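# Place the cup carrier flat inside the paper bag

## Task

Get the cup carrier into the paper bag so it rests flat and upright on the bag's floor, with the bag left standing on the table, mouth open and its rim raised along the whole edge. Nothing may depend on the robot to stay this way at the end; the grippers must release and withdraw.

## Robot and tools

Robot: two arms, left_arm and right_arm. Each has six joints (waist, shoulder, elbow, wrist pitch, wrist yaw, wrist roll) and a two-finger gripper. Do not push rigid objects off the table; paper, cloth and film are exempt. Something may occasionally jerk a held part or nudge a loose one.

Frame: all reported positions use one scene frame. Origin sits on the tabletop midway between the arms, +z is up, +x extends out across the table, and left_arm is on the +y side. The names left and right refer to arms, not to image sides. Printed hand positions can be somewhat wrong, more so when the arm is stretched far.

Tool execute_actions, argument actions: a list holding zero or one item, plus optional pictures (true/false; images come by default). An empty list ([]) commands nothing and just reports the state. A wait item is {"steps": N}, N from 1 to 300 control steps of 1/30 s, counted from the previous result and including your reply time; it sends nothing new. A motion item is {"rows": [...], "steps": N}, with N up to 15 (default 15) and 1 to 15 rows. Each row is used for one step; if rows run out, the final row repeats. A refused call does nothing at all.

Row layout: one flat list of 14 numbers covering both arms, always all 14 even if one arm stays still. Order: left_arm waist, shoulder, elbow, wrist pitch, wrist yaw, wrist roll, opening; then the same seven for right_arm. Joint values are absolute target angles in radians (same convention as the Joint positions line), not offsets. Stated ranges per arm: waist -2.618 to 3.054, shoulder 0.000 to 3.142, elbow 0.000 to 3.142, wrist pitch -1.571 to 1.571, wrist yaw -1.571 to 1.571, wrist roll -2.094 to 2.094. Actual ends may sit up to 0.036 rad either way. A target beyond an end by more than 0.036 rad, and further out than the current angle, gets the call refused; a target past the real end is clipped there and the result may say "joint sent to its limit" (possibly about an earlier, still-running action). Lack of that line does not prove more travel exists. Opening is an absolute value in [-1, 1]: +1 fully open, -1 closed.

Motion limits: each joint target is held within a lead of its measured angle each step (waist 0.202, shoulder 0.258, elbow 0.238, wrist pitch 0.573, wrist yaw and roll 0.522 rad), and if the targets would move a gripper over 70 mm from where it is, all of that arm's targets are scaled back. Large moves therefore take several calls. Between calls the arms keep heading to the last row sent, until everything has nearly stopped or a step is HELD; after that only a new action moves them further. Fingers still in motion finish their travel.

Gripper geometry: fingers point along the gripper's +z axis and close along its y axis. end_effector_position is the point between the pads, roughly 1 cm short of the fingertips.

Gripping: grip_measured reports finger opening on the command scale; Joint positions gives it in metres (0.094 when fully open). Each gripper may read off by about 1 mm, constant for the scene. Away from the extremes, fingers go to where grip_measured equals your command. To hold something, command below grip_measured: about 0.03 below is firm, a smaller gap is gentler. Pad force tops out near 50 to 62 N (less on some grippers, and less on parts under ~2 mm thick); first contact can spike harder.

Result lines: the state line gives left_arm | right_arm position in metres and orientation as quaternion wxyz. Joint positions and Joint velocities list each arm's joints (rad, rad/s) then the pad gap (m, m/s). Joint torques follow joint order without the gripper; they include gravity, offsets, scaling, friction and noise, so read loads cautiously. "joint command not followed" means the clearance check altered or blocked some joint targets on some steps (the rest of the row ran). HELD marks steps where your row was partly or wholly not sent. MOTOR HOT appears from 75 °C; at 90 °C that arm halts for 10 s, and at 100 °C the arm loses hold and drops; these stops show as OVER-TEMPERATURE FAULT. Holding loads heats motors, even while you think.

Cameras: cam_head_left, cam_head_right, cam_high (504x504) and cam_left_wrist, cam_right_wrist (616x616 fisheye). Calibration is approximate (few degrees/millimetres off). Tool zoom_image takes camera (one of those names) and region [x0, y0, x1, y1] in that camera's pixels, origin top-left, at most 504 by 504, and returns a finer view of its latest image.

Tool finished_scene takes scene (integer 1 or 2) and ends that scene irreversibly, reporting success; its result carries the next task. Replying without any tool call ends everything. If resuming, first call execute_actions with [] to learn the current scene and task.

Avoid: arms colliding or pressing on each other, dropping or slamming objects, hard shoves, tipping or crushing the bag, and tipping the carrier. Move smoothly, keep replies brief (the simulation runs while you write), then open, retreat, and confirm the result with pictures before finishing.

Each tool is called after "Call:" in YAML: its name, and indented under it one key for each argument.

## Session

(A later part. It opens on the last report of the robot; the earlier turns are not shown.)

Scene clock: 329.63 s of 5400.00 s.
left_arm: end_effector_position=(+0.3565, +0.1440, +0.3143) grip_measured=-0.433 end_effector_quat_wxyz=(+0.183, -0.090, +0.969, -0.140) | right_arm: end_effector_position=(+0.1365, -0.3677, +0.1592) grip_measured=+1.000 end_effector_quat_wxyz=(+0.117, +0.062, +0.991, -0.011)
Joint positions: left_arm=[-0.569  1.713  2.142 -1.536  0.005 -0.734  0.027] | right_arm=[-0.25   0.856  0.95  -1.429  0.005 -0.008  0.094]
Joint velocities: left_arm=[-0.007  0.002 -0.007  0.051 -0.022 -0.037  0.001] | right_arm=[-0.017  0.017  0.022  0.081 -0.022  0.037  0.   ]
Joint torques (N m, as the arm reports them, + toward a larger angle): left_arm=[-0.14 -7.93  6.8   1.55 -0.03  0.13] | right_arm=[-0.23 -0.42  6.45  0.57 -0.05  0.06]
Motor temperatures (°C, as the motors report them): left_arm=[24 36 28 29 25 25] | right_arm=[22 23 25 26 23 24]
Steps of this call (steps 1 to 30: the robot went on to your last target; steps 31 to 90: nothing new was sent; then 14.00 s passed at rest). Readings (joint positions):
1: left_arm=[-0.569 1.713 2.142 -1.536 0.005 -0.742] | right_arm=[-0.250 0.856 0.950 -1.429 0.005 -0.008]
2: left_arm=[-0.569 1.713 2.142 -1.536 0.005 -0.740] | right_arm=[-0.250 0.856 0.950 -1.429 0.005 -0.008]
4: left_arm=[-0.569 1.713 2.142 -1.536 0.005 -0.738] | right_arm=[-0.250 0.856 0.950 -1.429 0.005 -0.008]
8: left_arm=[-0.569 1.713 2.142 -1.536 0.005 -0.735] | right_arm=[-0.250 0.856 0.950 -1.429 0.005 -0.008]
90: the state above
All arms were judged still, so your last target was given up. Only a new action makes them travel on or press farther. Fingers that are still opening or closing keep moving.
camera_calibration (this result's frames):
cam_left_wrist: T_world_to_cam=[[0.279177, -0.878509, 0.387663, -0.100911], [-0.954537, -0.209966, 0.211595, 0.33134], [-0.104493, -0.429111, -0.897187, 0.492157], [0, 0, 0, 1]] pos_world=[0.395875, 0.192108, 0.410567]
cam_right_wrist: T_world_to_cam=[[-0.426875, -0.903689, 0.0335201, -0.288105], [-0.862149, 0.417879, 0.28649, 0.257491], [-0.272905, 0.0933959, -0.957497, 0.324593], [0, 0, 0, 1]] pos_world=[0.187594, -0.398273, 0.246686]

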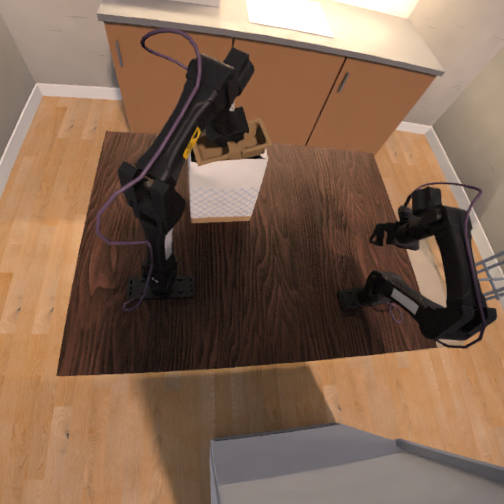

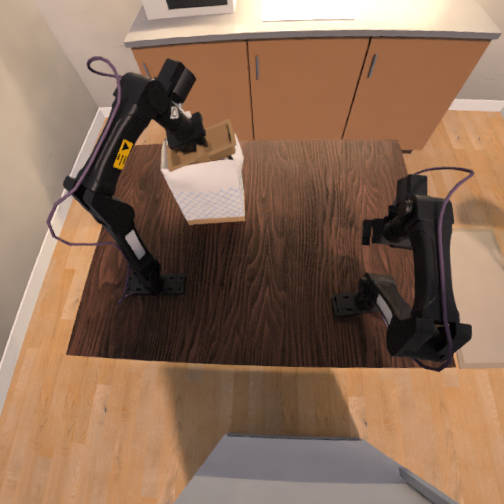

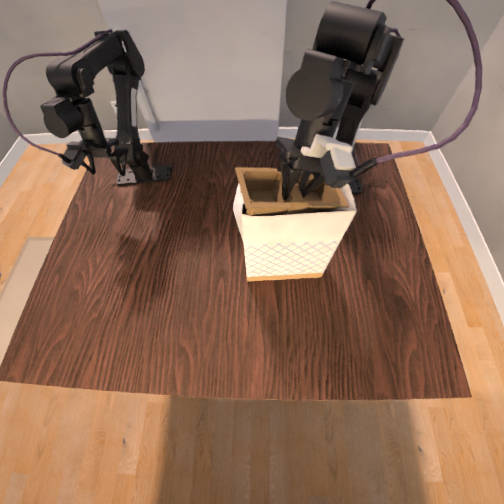

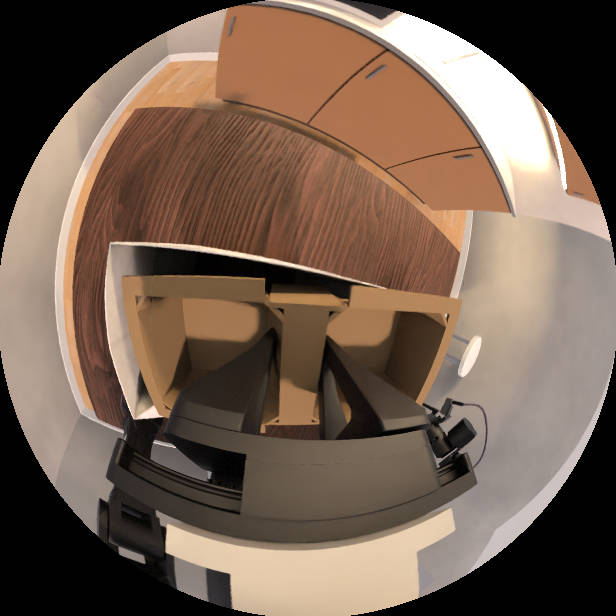

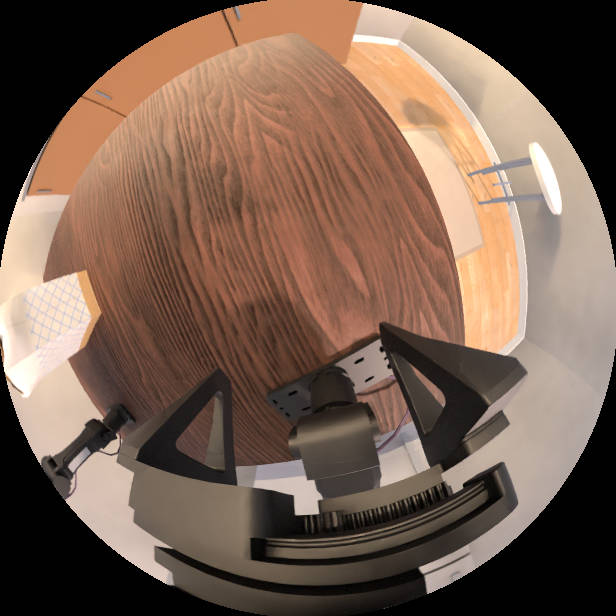

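Call:
execute_actions:
  actions:
    - {"rows":[[-0.57,1.66,2.17,-1.54,0.3,-0.55,-0.55,-0.25,0.856,0.95,-1.428,0,0,1]]}

Scene clock: 337.03 s of 5400.00 s.
left_arm: end_effector_position=(+0.3232, +0.1085, +0.3321) grip_measured=-0.433 end_effector_quat_wxyz=(+0.136, +0.022, +0.960, -0.244) | right_arm: end_effector_position=(+0.1365, -0.3677, +0.1592) grip_measured=+1.000 end_effector_quat_wxyz=(+0.117, +0.062, +0.991, -0.011)
Joint positions: left_arm=[-0.567  1.679  2.142 -1.536  0.281 -0.57   0.027] | right_arm=[-0.25   0.856  0.95  -1.429  0.005 -0.008  0.094]
Joint velocities: left_arm=[ 0.002  0.002 -0.012  0.022  0.081  0.051 -0.001] | right_arm=[ 0.007 -0.007 -0.007 -0.007  0.022  0.007  0.   ]
Joint torques (N m, as the arm reports them, + toward a larger angle): left_arm=[-0.26 -7.15  8.38  1.59  0.36  0.09] | right_arm=[-0.07 -0.21  6.53  0.65 -0.08  0.02]
Motor temperatures (°C, as the motors report them): left_arm=[24 37 28 29 25 25] | right_arm=[22 23 25 26 23 24]
Steps of this call (steps 1 to 90: nothing new was sent; then 3.90 s passed at rest; steps 91 to 105: all 15 steps of this action). Readings (joint positions):
91: left_arm=[-0.567 1.710 2.142 -1.536 0.047 -0.705] | right_arm=[-0.250 0.856 0.950 -1.429 0.005 -0.008]
92: left_arm=[-0.567 1.707 2.142 -1.536 0.096 -0.677] | right_arm=[-0.250 0.856 0.950 -1.429 0.005 -0.008]
94: left_arm=[-0.567 1.697 2.142 -1.536 0.171 -0.635] | right_arm=[-0.250 0.856 0.950 -1.429 0.005 -0.008]
98: left_arm=[-0.567 1.680 2.142 -1.536 0.244 -0.592] | right_arm=[-0.250 0.856 0.950 -1.429 0.005 -0.008]
105: the state above
camera_calibration (this result's frames):
cam_left_wrist: T_world_to_cam=[[0.0629031, -0.844558, 0.531757, -0.111282], [-0.961515, 0.0915016, 0.259067, 0.242078], [-0.267454, -0.527588, -0.8063, 0.522573], [0, 0, 0, 1]] pos_world=[0.379526, 0.159569, 0.417811]
cam_right_wrist: T_world_to_cam=[[-0.426875, -0.903689, 0.0335201, -0.288105], [-0.862149, 0.417879, 0.28649, 0.257491], [-0.272905, 0.0933959, -0.957497, 0.324593], [0, 0, 0, 1]] pos_world=[0.187594, -0.398273, 0.246686]

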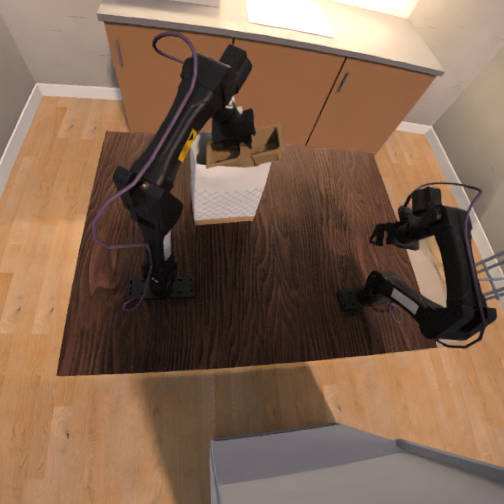

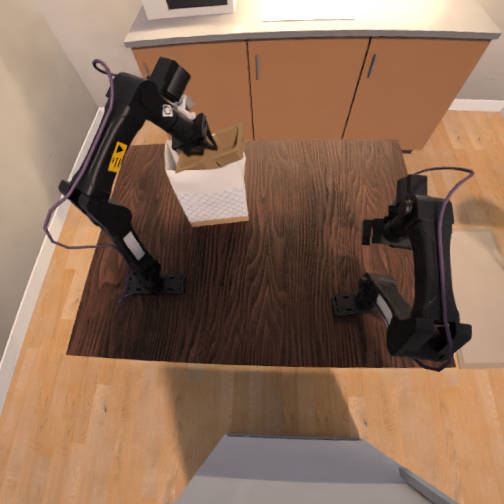

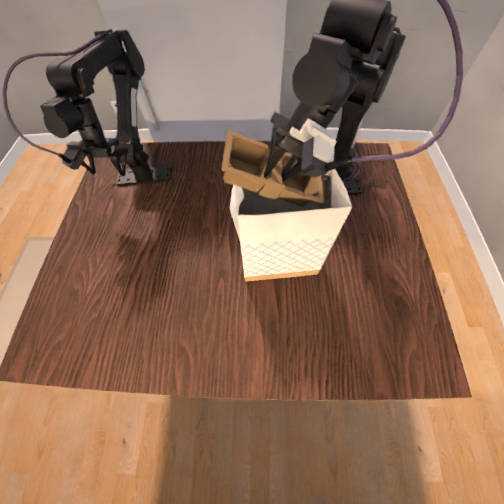

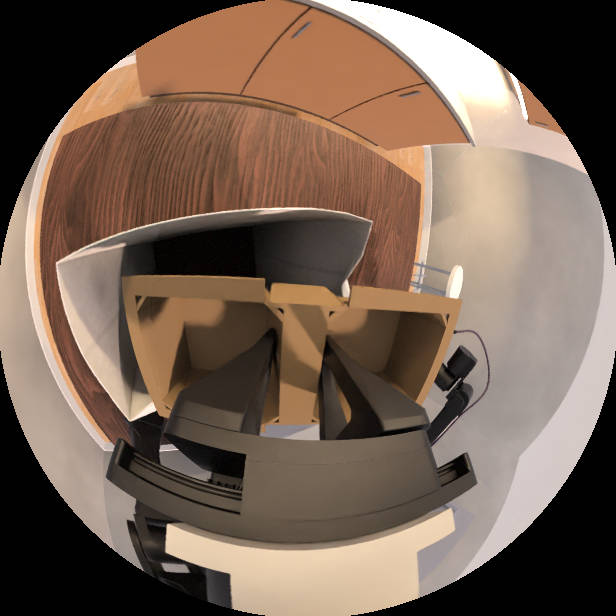

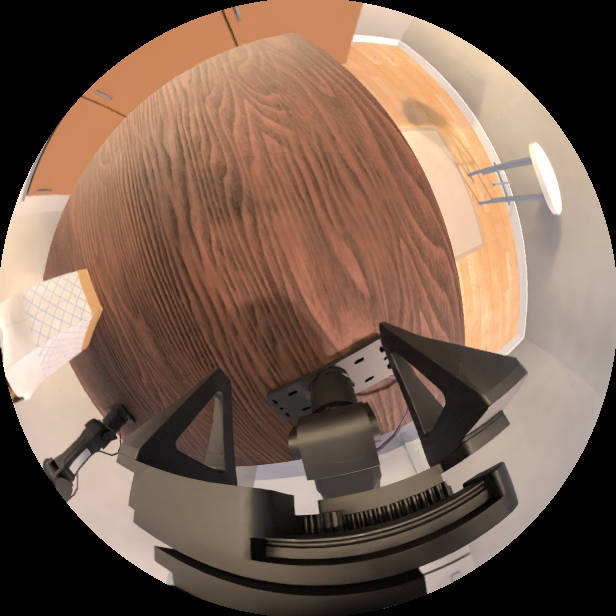

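Call:
execute_actions:
  actions:
    - {"rows":[[-0.40,1.64,2.17,-1.54,0.35,-0.40,-0.55,-0.25,0.856,0.95,-1.428,0,0,1]]}

Call:
execute_actions:
  actions:
    - {"steps":20}

Scene clock: 342.33 s of 5400.00 s.
left_arm: end_effector_position=(+0.3508, +0.1535, +0.3391) grip_measured=-0.433 end_effector_quat_wxyz=(+0.168, +0.018, +0.955, -0.246) | right_arm: end_effector_position=(+0.1365, -0.3677, +0.1592) grip_measured=+1.000 end_effector_quat_wxyz=(+0.117, +0.062, +0.991, -0.011)
Joint positions: left_arm=[-0.391  1.666  2.142 -1.536  0.338 -0.42   0.027] | right_arm=[-0.25   0.856  0.95  -1.429  0.005 -0.008  0.094]
Joint velocities: left_arm=[-0.017 -0.007 -0.002 -0.022 -0.007  0.022 -0.   ] | right_arm=[-0.002  0.002 -0.002  0.007  0.007  0.066  0.   ]
Joint torques (N m, as the arm reports them, + toward a larger angle): left_arm=[-0.66 -7.61  8.39  1.61  0.29  0.11] | right_arm=[-0.04 -0.08  6.44  0.6  -0.09  0.03]
Motor temperatures (°C, as the motors report them): left_arm=[24 37 28 29 25 25] | right_arm=[22 23 25 26 23 24]
Steps of this call (steps 1 to 15: the robot went on to your last target; steps 16 to 90: nothing new was sent; then 1.80 s passed at rest; steps 91 to 105: all 15 steps of this action). Readings (joint positions):
91: left_arm=[-0.547 1.678 2.142 -1.536 0.309 -0.538] | right_arm=[-0.250 0.856 0.950 -1.429 0.005 -0.008]
92: left_arm=[-0.511 1.677 2.142 -1.536 0.325 -0.512] | right_arm=[-0.250 0.856 0.950 -1.429 0.005 -0.008]
94: left_arm=[-0.430 1.673 2.142 -1.536 0.329 -0.477] | right_arm=[-0.250 0.856 0.950 -1.429 0.005 -0.008]
98: left_arm=[-0.389 1.668 2.142 -1.536 0.329 -0.441] | right_arm=[-0.250 0.856 0.950 -1.429 0.005 -0.008]
105: the state above
camera_calibration (this result's frames):
cam_left_wrist: T_world_to_cam=[[0.049937, -0.838821, 0.542112, -0.078593], [-0.97734, 0.0707509, 0.199503, 0.29165], [-0.205702, -0.53979, -0.81628, 0.542917], [0, 0, 0, 1]] pos_world=[0.400645, 0.206501, 0.427594]
cam_right_wrist: T_world_to_cam=[[-0.426875, -0.903689, 0.0335201, -0.288105], [-0.862149, 0.417879, 0.28649, 0.257491], [-0.272905, 0.0933959, -0.957497, 0.324593], [0, 0, 0, 1]] pos_world=[0.187594, -0.398273, 0.246686]

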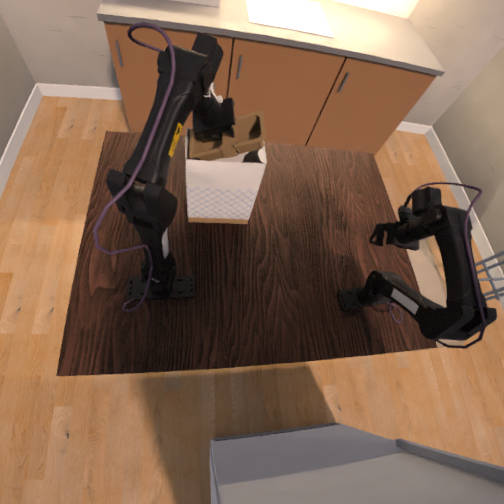

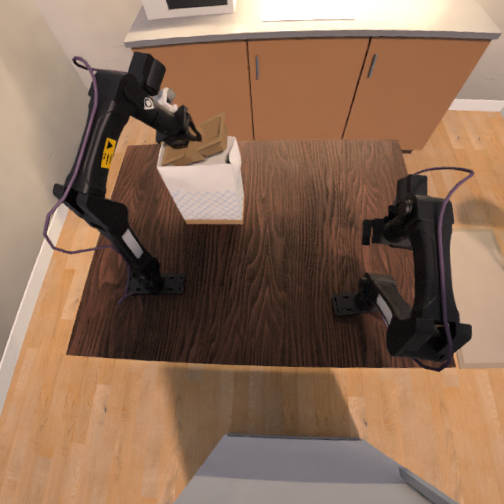

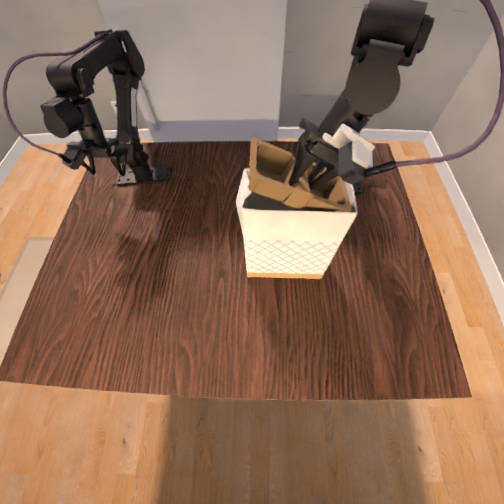

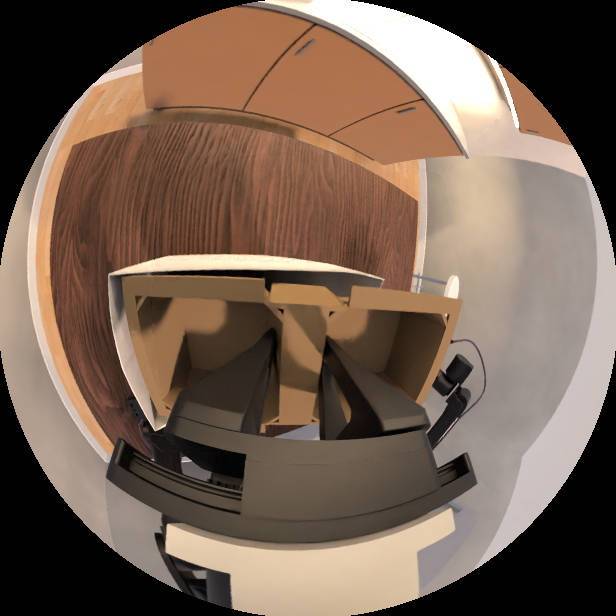

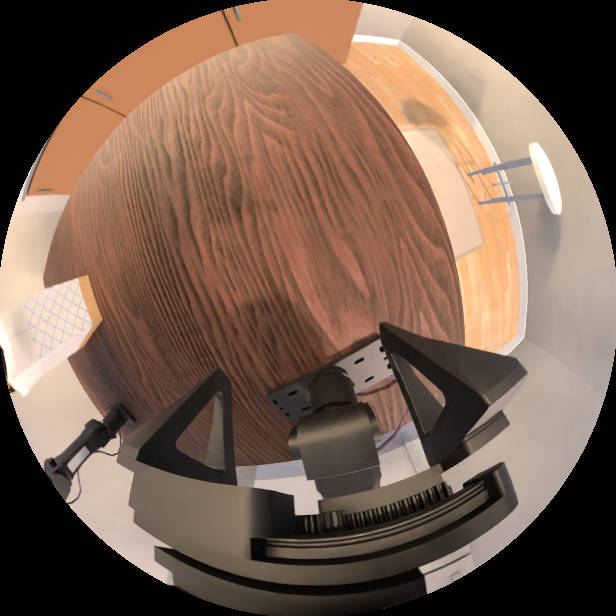

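Scene clock: 343.00 s of 5400.00 s.
left_arm: end_effector_position=(+0.3507, +0.1533, +0.3392) grip_measured=-0.433 end_effector_quat_wxyz=(+0.168, +0.021, +0.954, -0.246) | right_arm: end_effector_position=(+0.1365, -0.3677, +0.1592) grip_measured=+1.000 end_effector_quat_wxyz=(+0.117, +0.062, +0.991, -0.011)
Joint positions: left_arm=[-0.391  1.666  2.142 -1.536  0.339 -0.414  0.027] | right_arm=[-0.25   0.856  0.95  -1.429  0.005 -0.008  0.094]
Joint velocities: left_arm=[-0.012  0.002  0.012 -0.022 -0.066 -0.007  0.   ] | right_arm=[-0.012 -0.007 -0.012  0.066  0.022 -0.051  0.   ]
Joint torques (N m, as the arm reports them, + toward a larger angle): left_arm=[-0.65 -7.63  8.39  1.62  0.33  0.15] | right_arm=[-0.06 -0.16  6.5   0.59 -0.01  0.04]
Motor temperatures (°C, as the motors report them): left_arm=[24 37 28 29 25 25] | right_arm=[22 23 25 26 23 24]
Steps of this call (steps 1 to 15: the robot went on to your last target; steps 16 to 20: nothing new was sent). Readings (joint positions):
1: left_arm=[-0.391 1.666 2.142 -1.536 0.338 -0.419] | right_arm=[-0.250 0.856 0.950 -1.429 0.005 -0.008]
2: left_arm=[-0.391 1.666 2.142 -1.536 0.338 -0.417] | right_arm=[-0.250 0.856 0.950 -1.429 0.005 -0.008]
4: left_arm=[-0.391 1.666 2.142 -1.536 0.338 -0.416] | right_arm=[-0.250 0.856 0.950 -1.429 0.005 -0.008]
8: left_arm=[-0.391 1.666 2.142 -1.536 0.339 -0.415] | right_arm=[-0.250 0.856 0.950 -1.429 0.005 -0.008]
20: the state above
All arms were judged still, so your last target was given up. Only a new action makes them travel on or press farther. Fingers that are still opening or closing keep moving.
camera_calibration (this result's frames):
cam_left_wrist: T_world_to_cam=[[0.0441444, -0.839369, 0.541767, -0.0765844], [-0.977385, 0.0759754, 0.19735, 0.291465], [-0.20681, -0.538227, -0.817032, 0.543238], [0, 0, 0, 1]] pos_world=[0.400601, 0.205958, 0.427813]
cam_right_wrist: T_world_to_cam=[[-0.426875, -0.903689, 0.0335201, -0.288105], [-0.862149, 0.417879, 0.28649, 0.257491], [-0.272905, 0.0933959, -0.957497, 0.324593], [0, 0, 0, 1]] pos_world=[0.187594, -0.398273, 0.246686]

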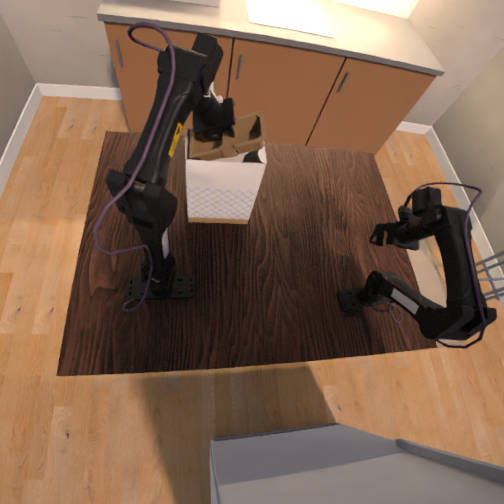

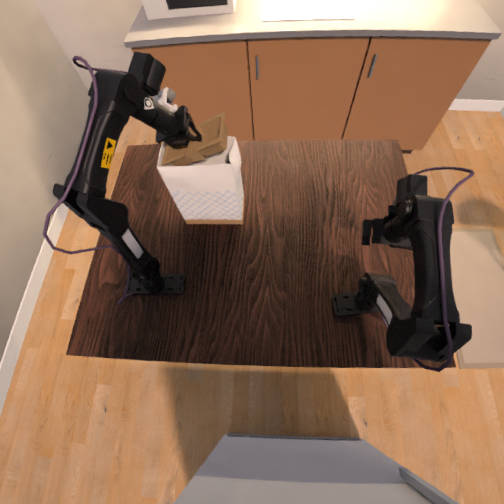

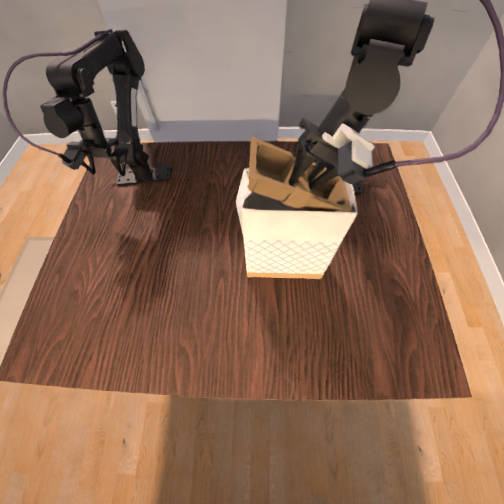

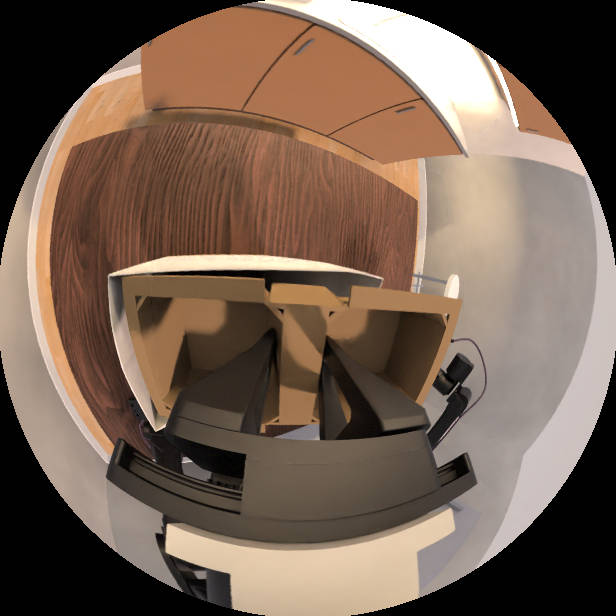

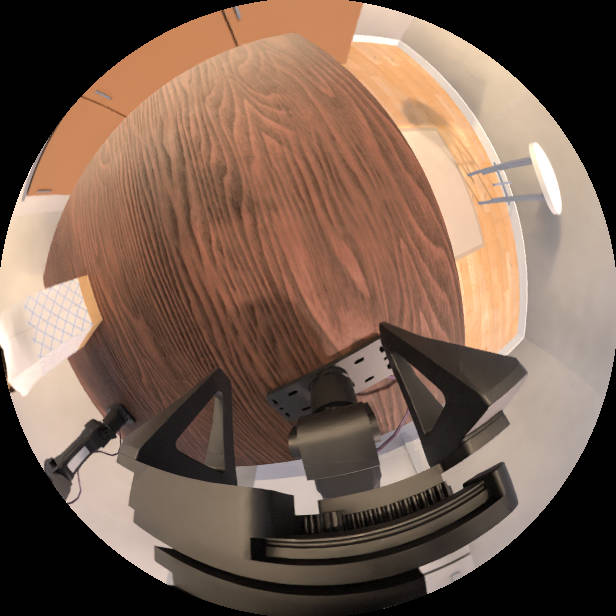

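Call:
execute_actions:
  actions:
    - {"rows":[[-0.40,1.64,2.09,-1.54,0.35,-0.40,-0.55,-0.25,0.856,0.95,-1.428,0,0,1],[-0.40,1.65,2.03,-1.54,0.35,-0.40,-0.55,-0.25,0.856,0.95,-1.428,0,0,1]]}

Scene clock: 349.60 s of 5400.00 s.
left_arm: end_effector_position=(+0.3436, +0.1557, +0.3107) grip_measured=-0.433 end_effector_quat_wxyz=(+0.125, +0.013, +0.965, -0.231) | right_arm: end_effector_position=(+0.1365, -0.3677, +0.1592) grip_measured=+1.000 end_effector_quat_wxyz=(+0.117, +0.062, +0.991, -0.011)
Joint positions: left_arm=[-0.391  1.658  2.04  -1.536  0.341 -0.414  0.027] | right_arm=[-0.25   0.856  0.95  -1.429  0.005 -0.008  0.094]
Joint velocities: left_arm=[ 0.007  0.012 -0.017  0.037 -0.007 -0.037  0.   ] | right_arm=[-0.012 -0.012 -0.012 -0.007 -0.11   0.022  0.   ]
Joint torques (N m, as the arm reports them, + toward a larger angle): left_arm=[-0.6  -6.51  5.49  1.41  0.31  0.14] | right_arm=[ 0.12 -0.22  6.5   0.61 -0.07  0.06]
Motor temperatures (°C, as the motors report them): left_arm=[24 37 29 29 25 25] | right_arm=[22 23 25 26 23 24]
Steps of this call (steps 1 to 90: nothing new was sent; then 3.10 s passed at rest; steps 91 to 105: all 15 steps of this action). Readings (joint positions):
91: left_arm=[-0.391 1.664 2.136 -1.534 0.340 -0.414] | right_arm=[-0.250 0.856 0.950 -1.429 0.005 -0.008]
92: left_arm=[-0.391 1.659 2.115 -1.531 0.341 -0.414] | right_arm=[-0.250 0.856 0.950 -1.429 0.005 -0.008]
94: left_arm=[-0.391 1.654 2.072 -1.535 0.341 -0.414] | right_arm=[-0.250 0.856 0.950 -1.429 0.005 -0.008]
98: left_arm=[-0.391 1.658 2.040 -1.536 0.341 -0.414] | right_arm=[-0.250 0.856 0.950 -1.429 0.005 -0.008]
105: the state above
camera_calibration (this result's frames):
cam_left_wrist: T_world_to_cam=[[0.0897458, -0.856563, 0.508179, -0.0614014], [-0.955869, 0.0692407, 0.285518, 0.25628], [-0.279751, -0.511376, -0.812548, 0.539274], [0, 0, 0, 1]] pos_world=[0.401343, 0.205433, 0.396216]
cam_right_wrist: T_world_to_cam=[[-0.426875, -0.903689, 0.0335201, -0.288105], [-0.862149, 0.417879, 0.28649, 0.257491], [-0.272905, 0.0933959, -0.957497, 0.324593], [0, 0, 0, 1]] pos_world=[0.187594, -0.398273, 0.246686]

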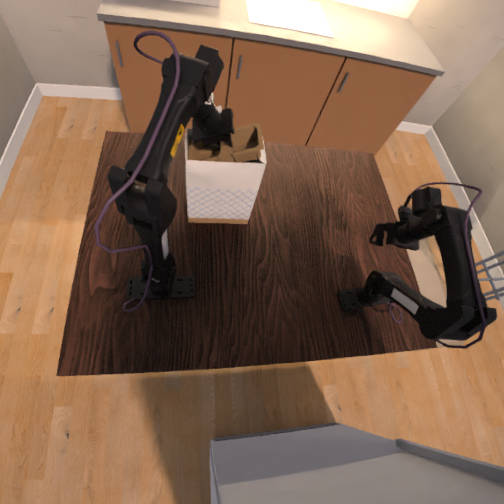

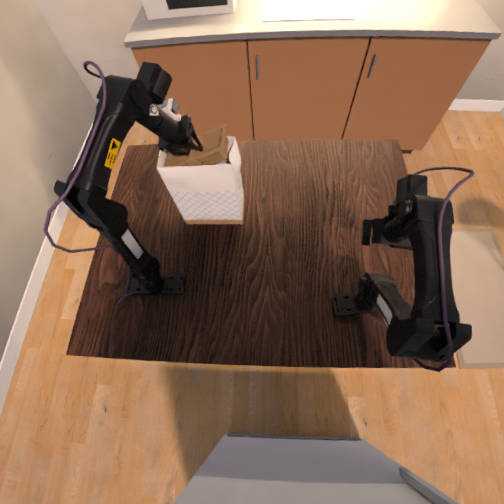

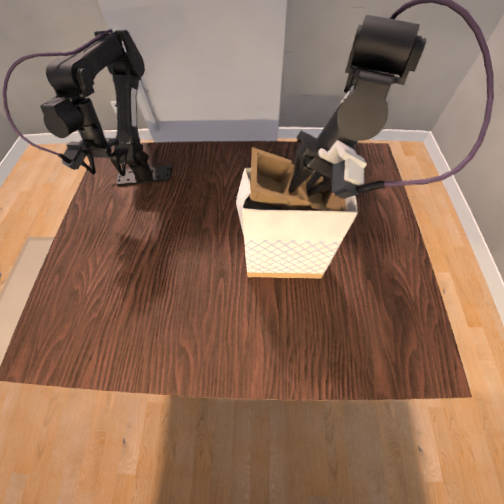

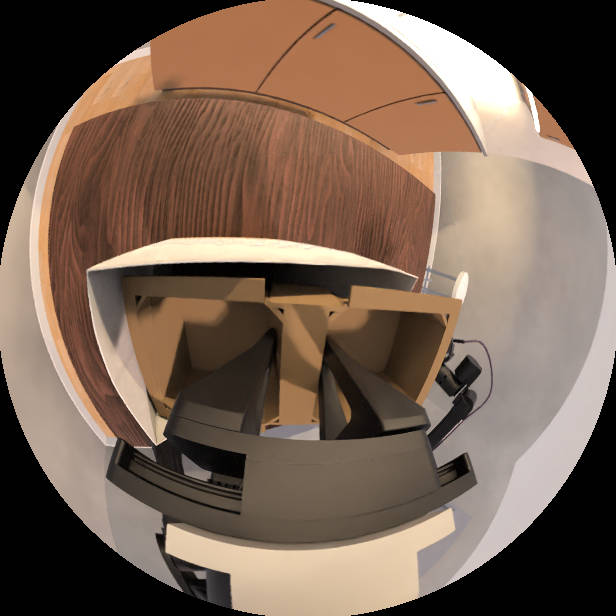

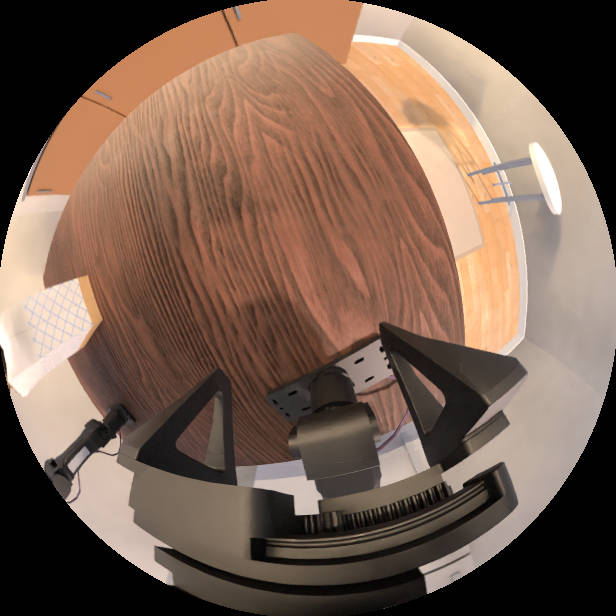

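Continue down.

Call:
execute_actions:
  actions:
    - {"rows":[[-0.37,1.66,2.0,-1.54,0.35,-0.37,-0.55,-0.25,0.856,0.95,-1.428,0,0,1],[-0.37,1.67,1.95,-1.54,0.35,-0.37,-0.55,-0.25,0.856,0.95,-1.428,0,0,1],[-0.37,1.68,1.92,-1.53,0.35,-0.37,-0.55,-0.25,0.856,0.95,-1.428,0,0,1]]}

Scene clock: 353.00 s of 5400.00 s.
left_arm: end_effector_position=(+0.3414, +0.1603, +0.2682) grip_measured=-0.433 end_effector_quat_wxyz=(+0.065, +0.010, +0.976, -0.207) | right_arm: end_effector_position=(+0.1365, -0.3677, +0.1592) grip_measured=+1.000 end_effector_quat_wxyz=(+0.117, +0.062, +0.991, -0.011)
Joint positions: left_arm=[-0.379  1.689  1.929 -1.534  0.344 -0.385  0.027] | right_arm=[-0.25   0.856  0.95  -1.429  0.005 -0.008  0.094]
Joint velocities: left_arm=[-0.007 -0.012  0.007 -0.022 -0.037 -0.037 -0.001] | right_arm=[ 0.007  0.002 -0.002 -0.007 -0.022  0.081  0.   ]
Joint torques (N m, as the arm reports them, + toward a larger angle): left_arm=[ 0.6  -7.    5.85  1.22  0.28  0.12] | right_arm=[ 0.17 -0.25  6.59  0.61 -0.06  0.08]
Motor temperatures (°C, as the motors report them): left_arm=[24 37 28 29 25 25] | right_arm=[22 23 25 26 23 24]
Steps of this call (steps 1 to 15: the robot went on to your last target; steps 16 to 87: nothing new was sent; steps 88 to 102: all 15 steps of this action). Readings (joint positions):
88: left_arm=[-0.390 1.658 2.036 -1.536 0.342 -0.408] | right_arm=[-0.250 0.856 0.950 -1.429 0.005 -0.008]
89: left_arm=[-0.387 1.658 2.023 -1.534 0.343 -0.403] | right_arm=[-0.250 0.856 0.950 -1.429 0.005 -0.008]
91: left_arm=[-0.382 1.659 1.976 -1.534 0.344 -0.396] | right_arm=[-0.250 0.856 0.950 -1.429 0.005 -0.008]
95: left_arm=[-0.379 1.685 1.931 -1.534 0.344 -0.389] | right_arm=[-0.250 0.856 0.950 -1.429 0.005 -0.008]
102: the state above
camera_calibration (this result's frames):
cam_left_wrist: T_world_to_cam=[[0.134254, -0.883121, 0.449526, -0.0308454], [-0.913887, 0.0650444, 0.400724, 0.221374], [-0.383126, -0.464615, -0.79834, 0.530474], [0, 0, 0, 1]] pos_world=[0.409691, 0.204827, 0.348655]
cam_right_wrist: T_world_to_cam=[[-0.426875, -0.903689, 0.0335201, -0.288105], [-0.862149, 0.417879, 0.28649, 0.257491], [-0.272905, 0.0933959, -0.957497, 0.324593], [0, 0, 0, 1]] pos_world=[0.187594, -0.398273, 0.246686]

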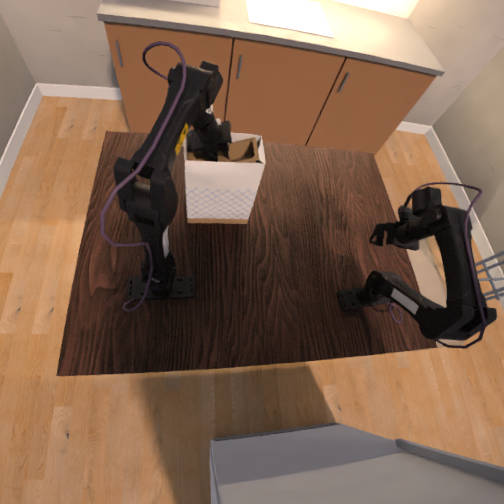

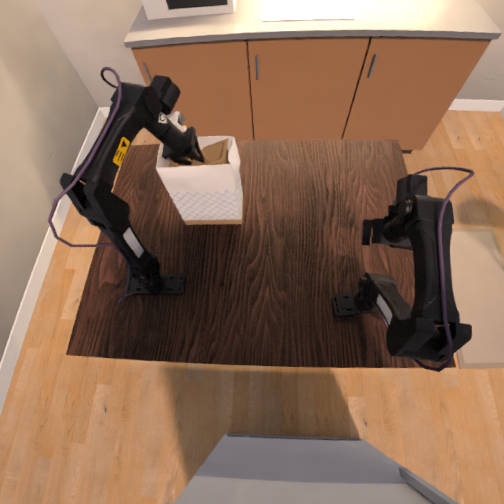

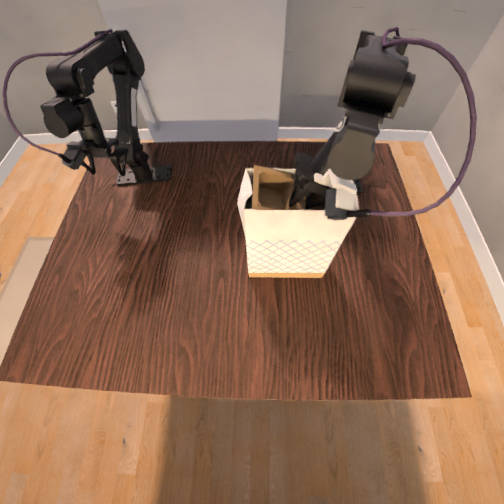

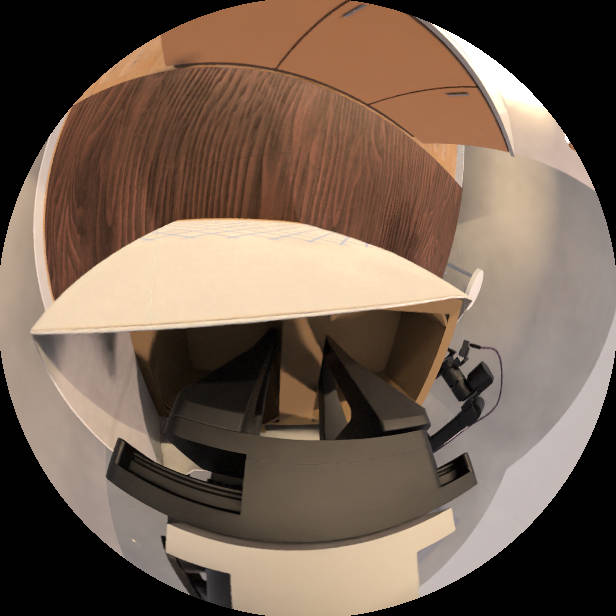

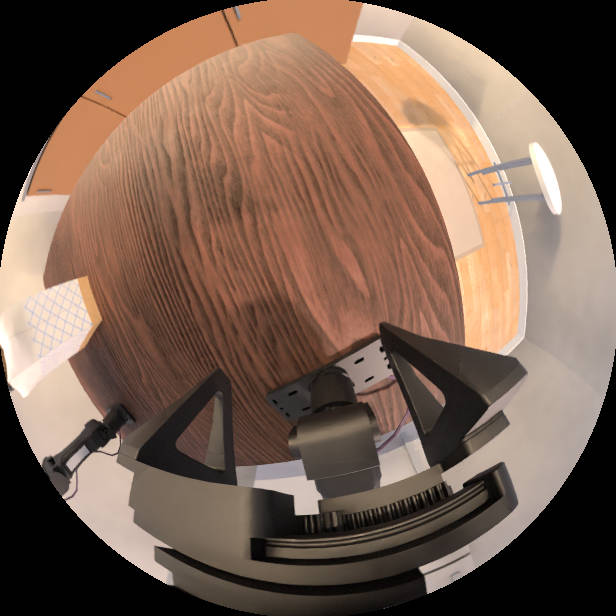

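Call:
execute_actions:
  actions:
    - {"rows":[[-0.41,1.69,1.91,-1.54,0.25,-0.41,-0.55,-0.25,0.856,0.95,-1.428,0,0,1],[-0.41,1.69,1.91,-1.54,0.25,-0.41,-0.55,-0.25,0.856,0.95,-1.428,0,0,1],[-0.41,1.69,1.91,-1.54,0.25,-0.41,-0.55,-0.25,0.856,0.95,-1.428,0,0,1],[-0.45,1.71,1.89,-1.54,0.13,-0.45,-0.55,-0.25,0.856,0.95,-1.428,0,0,1]]}

Scene clock: 358.53 s of 5400.00 s.
left_arm: end_effector_position=(+0.3436, +0.1693, +0.2494) grip_measured=-0.433 end_effector_quat_wxyz=(+0.076, +0.002, +0.990, -0.121) | right_arm: end_effector_position=(+0.1365, -0.3677, +0.1592) grip_measured=+1.000 end_effector_quat_wxyz=(+0.117, +0.062, +0.991, -0.011)
Joint positions: left_arm=[-0.446  1.704  1.907 -1.534  0.158 -0.438  0.027] | right_arm=[-0.25   0.856  0.95  -1.429  0.005 -0.008  0.094]
Joint velocities: left_arm=[ 0.002  0.012 -0.017 -0.022 -0.095 -0.037 -0.   ] | right_arm=[ 0.002  0.007 -0.007  0.007  0.066 -0.051  0.   ]
Joint torques (N m, as the arm reports them, + toward a larger angle): left_arm=[-0.31 -5.96  4.93  1.04 -0.1  -0.02] | right_arm=[-0.03 -0.07  6.42  0.64 -0.07  0.07]
Motor temperatures (°C, as the motors report them): left_arm=[24 37 28 29 25 25] | right_arm=[22 23 25 26 23 24]
Steps of this call (steps 1 to 15: the robot went on to your last target; steps 16 to 90: nothing new was sent; then 2.03 s passed at rest; steps 91 to 105: all 15 steps of this action). Readings (joint positions):
91: left_arm=[-0.383 1.689 1.929 -1.534 0.329 -0.387] | right_arm=[-0.250 0.856 0.950 -1.429 0.005 -0.008]
92: left_arm=[-0.388 1.689 1.929 -1.534 0.313 -0.390] | right_arm=[-0.250 0.856 0.950 -1.429 0.005 -0.008]
94: left_arm=[-0.403 1.690 1.925 -1.534 0.271 -0.401] | right_arm=[-0.250 0.856 0.950 -1.429 0.005 -0.008]
98: left_arm=[-0.443 1.697 1.910 -1.534 0.193 -0.425] | right_arm=[-0.250 0.856 0.950 -1.429 0.005 -0.008]
105: the state above
camera_calibration (this result's frames):
cam_left_wrist: T_world_to_cam=[[0.155308, -0.943113, 0.29397, 0.0269919], [-0.921571, -0.0311451, 0.386959, 0.252712], [-0.35579, -0.331012, -0.873982, 0.507419], [0, 0, 0, 1]] pos_world=[0.409235, 0.201289, 0.337751]
cam_right_wrist: T_world_to_cam=[[-0.426875, -0.903689, 0.0335201, -0.288105], [-0.862149, 0.417879, 0.28649, 0.257491], [-0.272905, 0.0933959, -0.957497, 0.324593], [0, 0, 0, 1]] pos_world=[0.187594, -0.398273, 0.246686]

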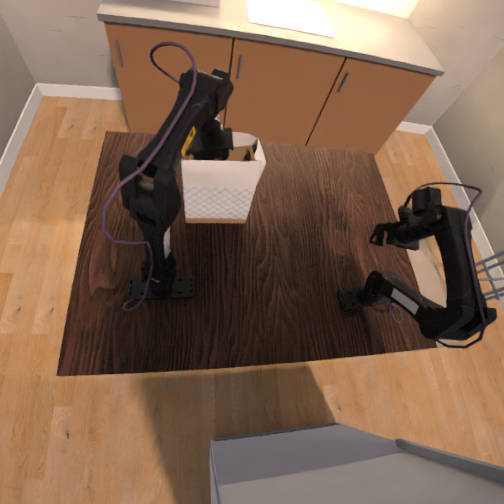

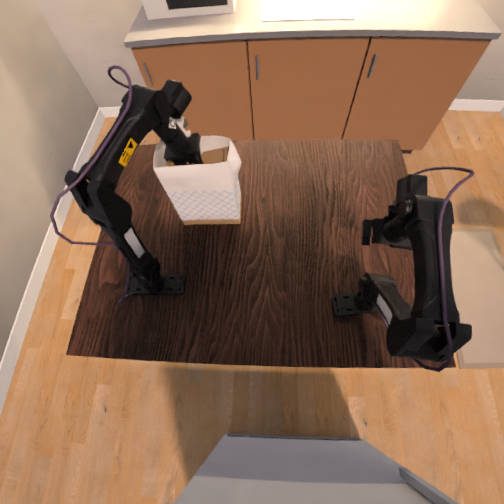

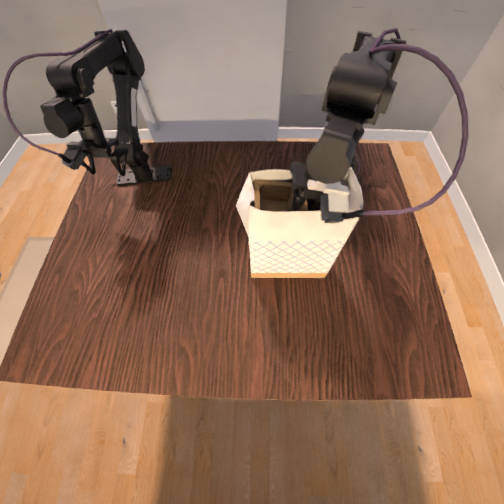

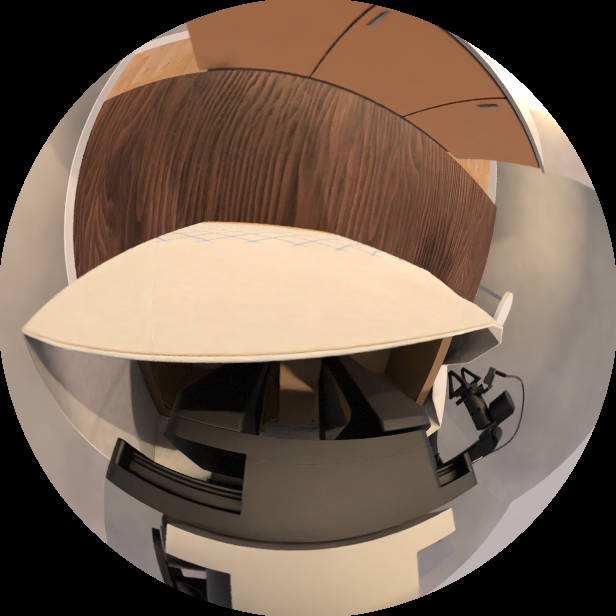

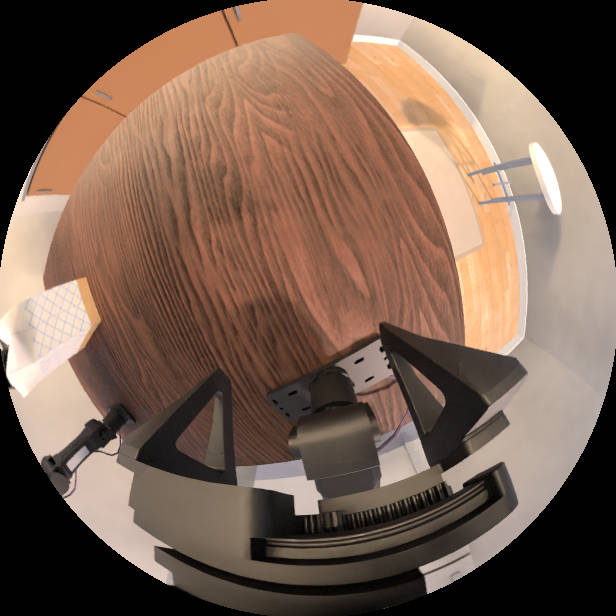

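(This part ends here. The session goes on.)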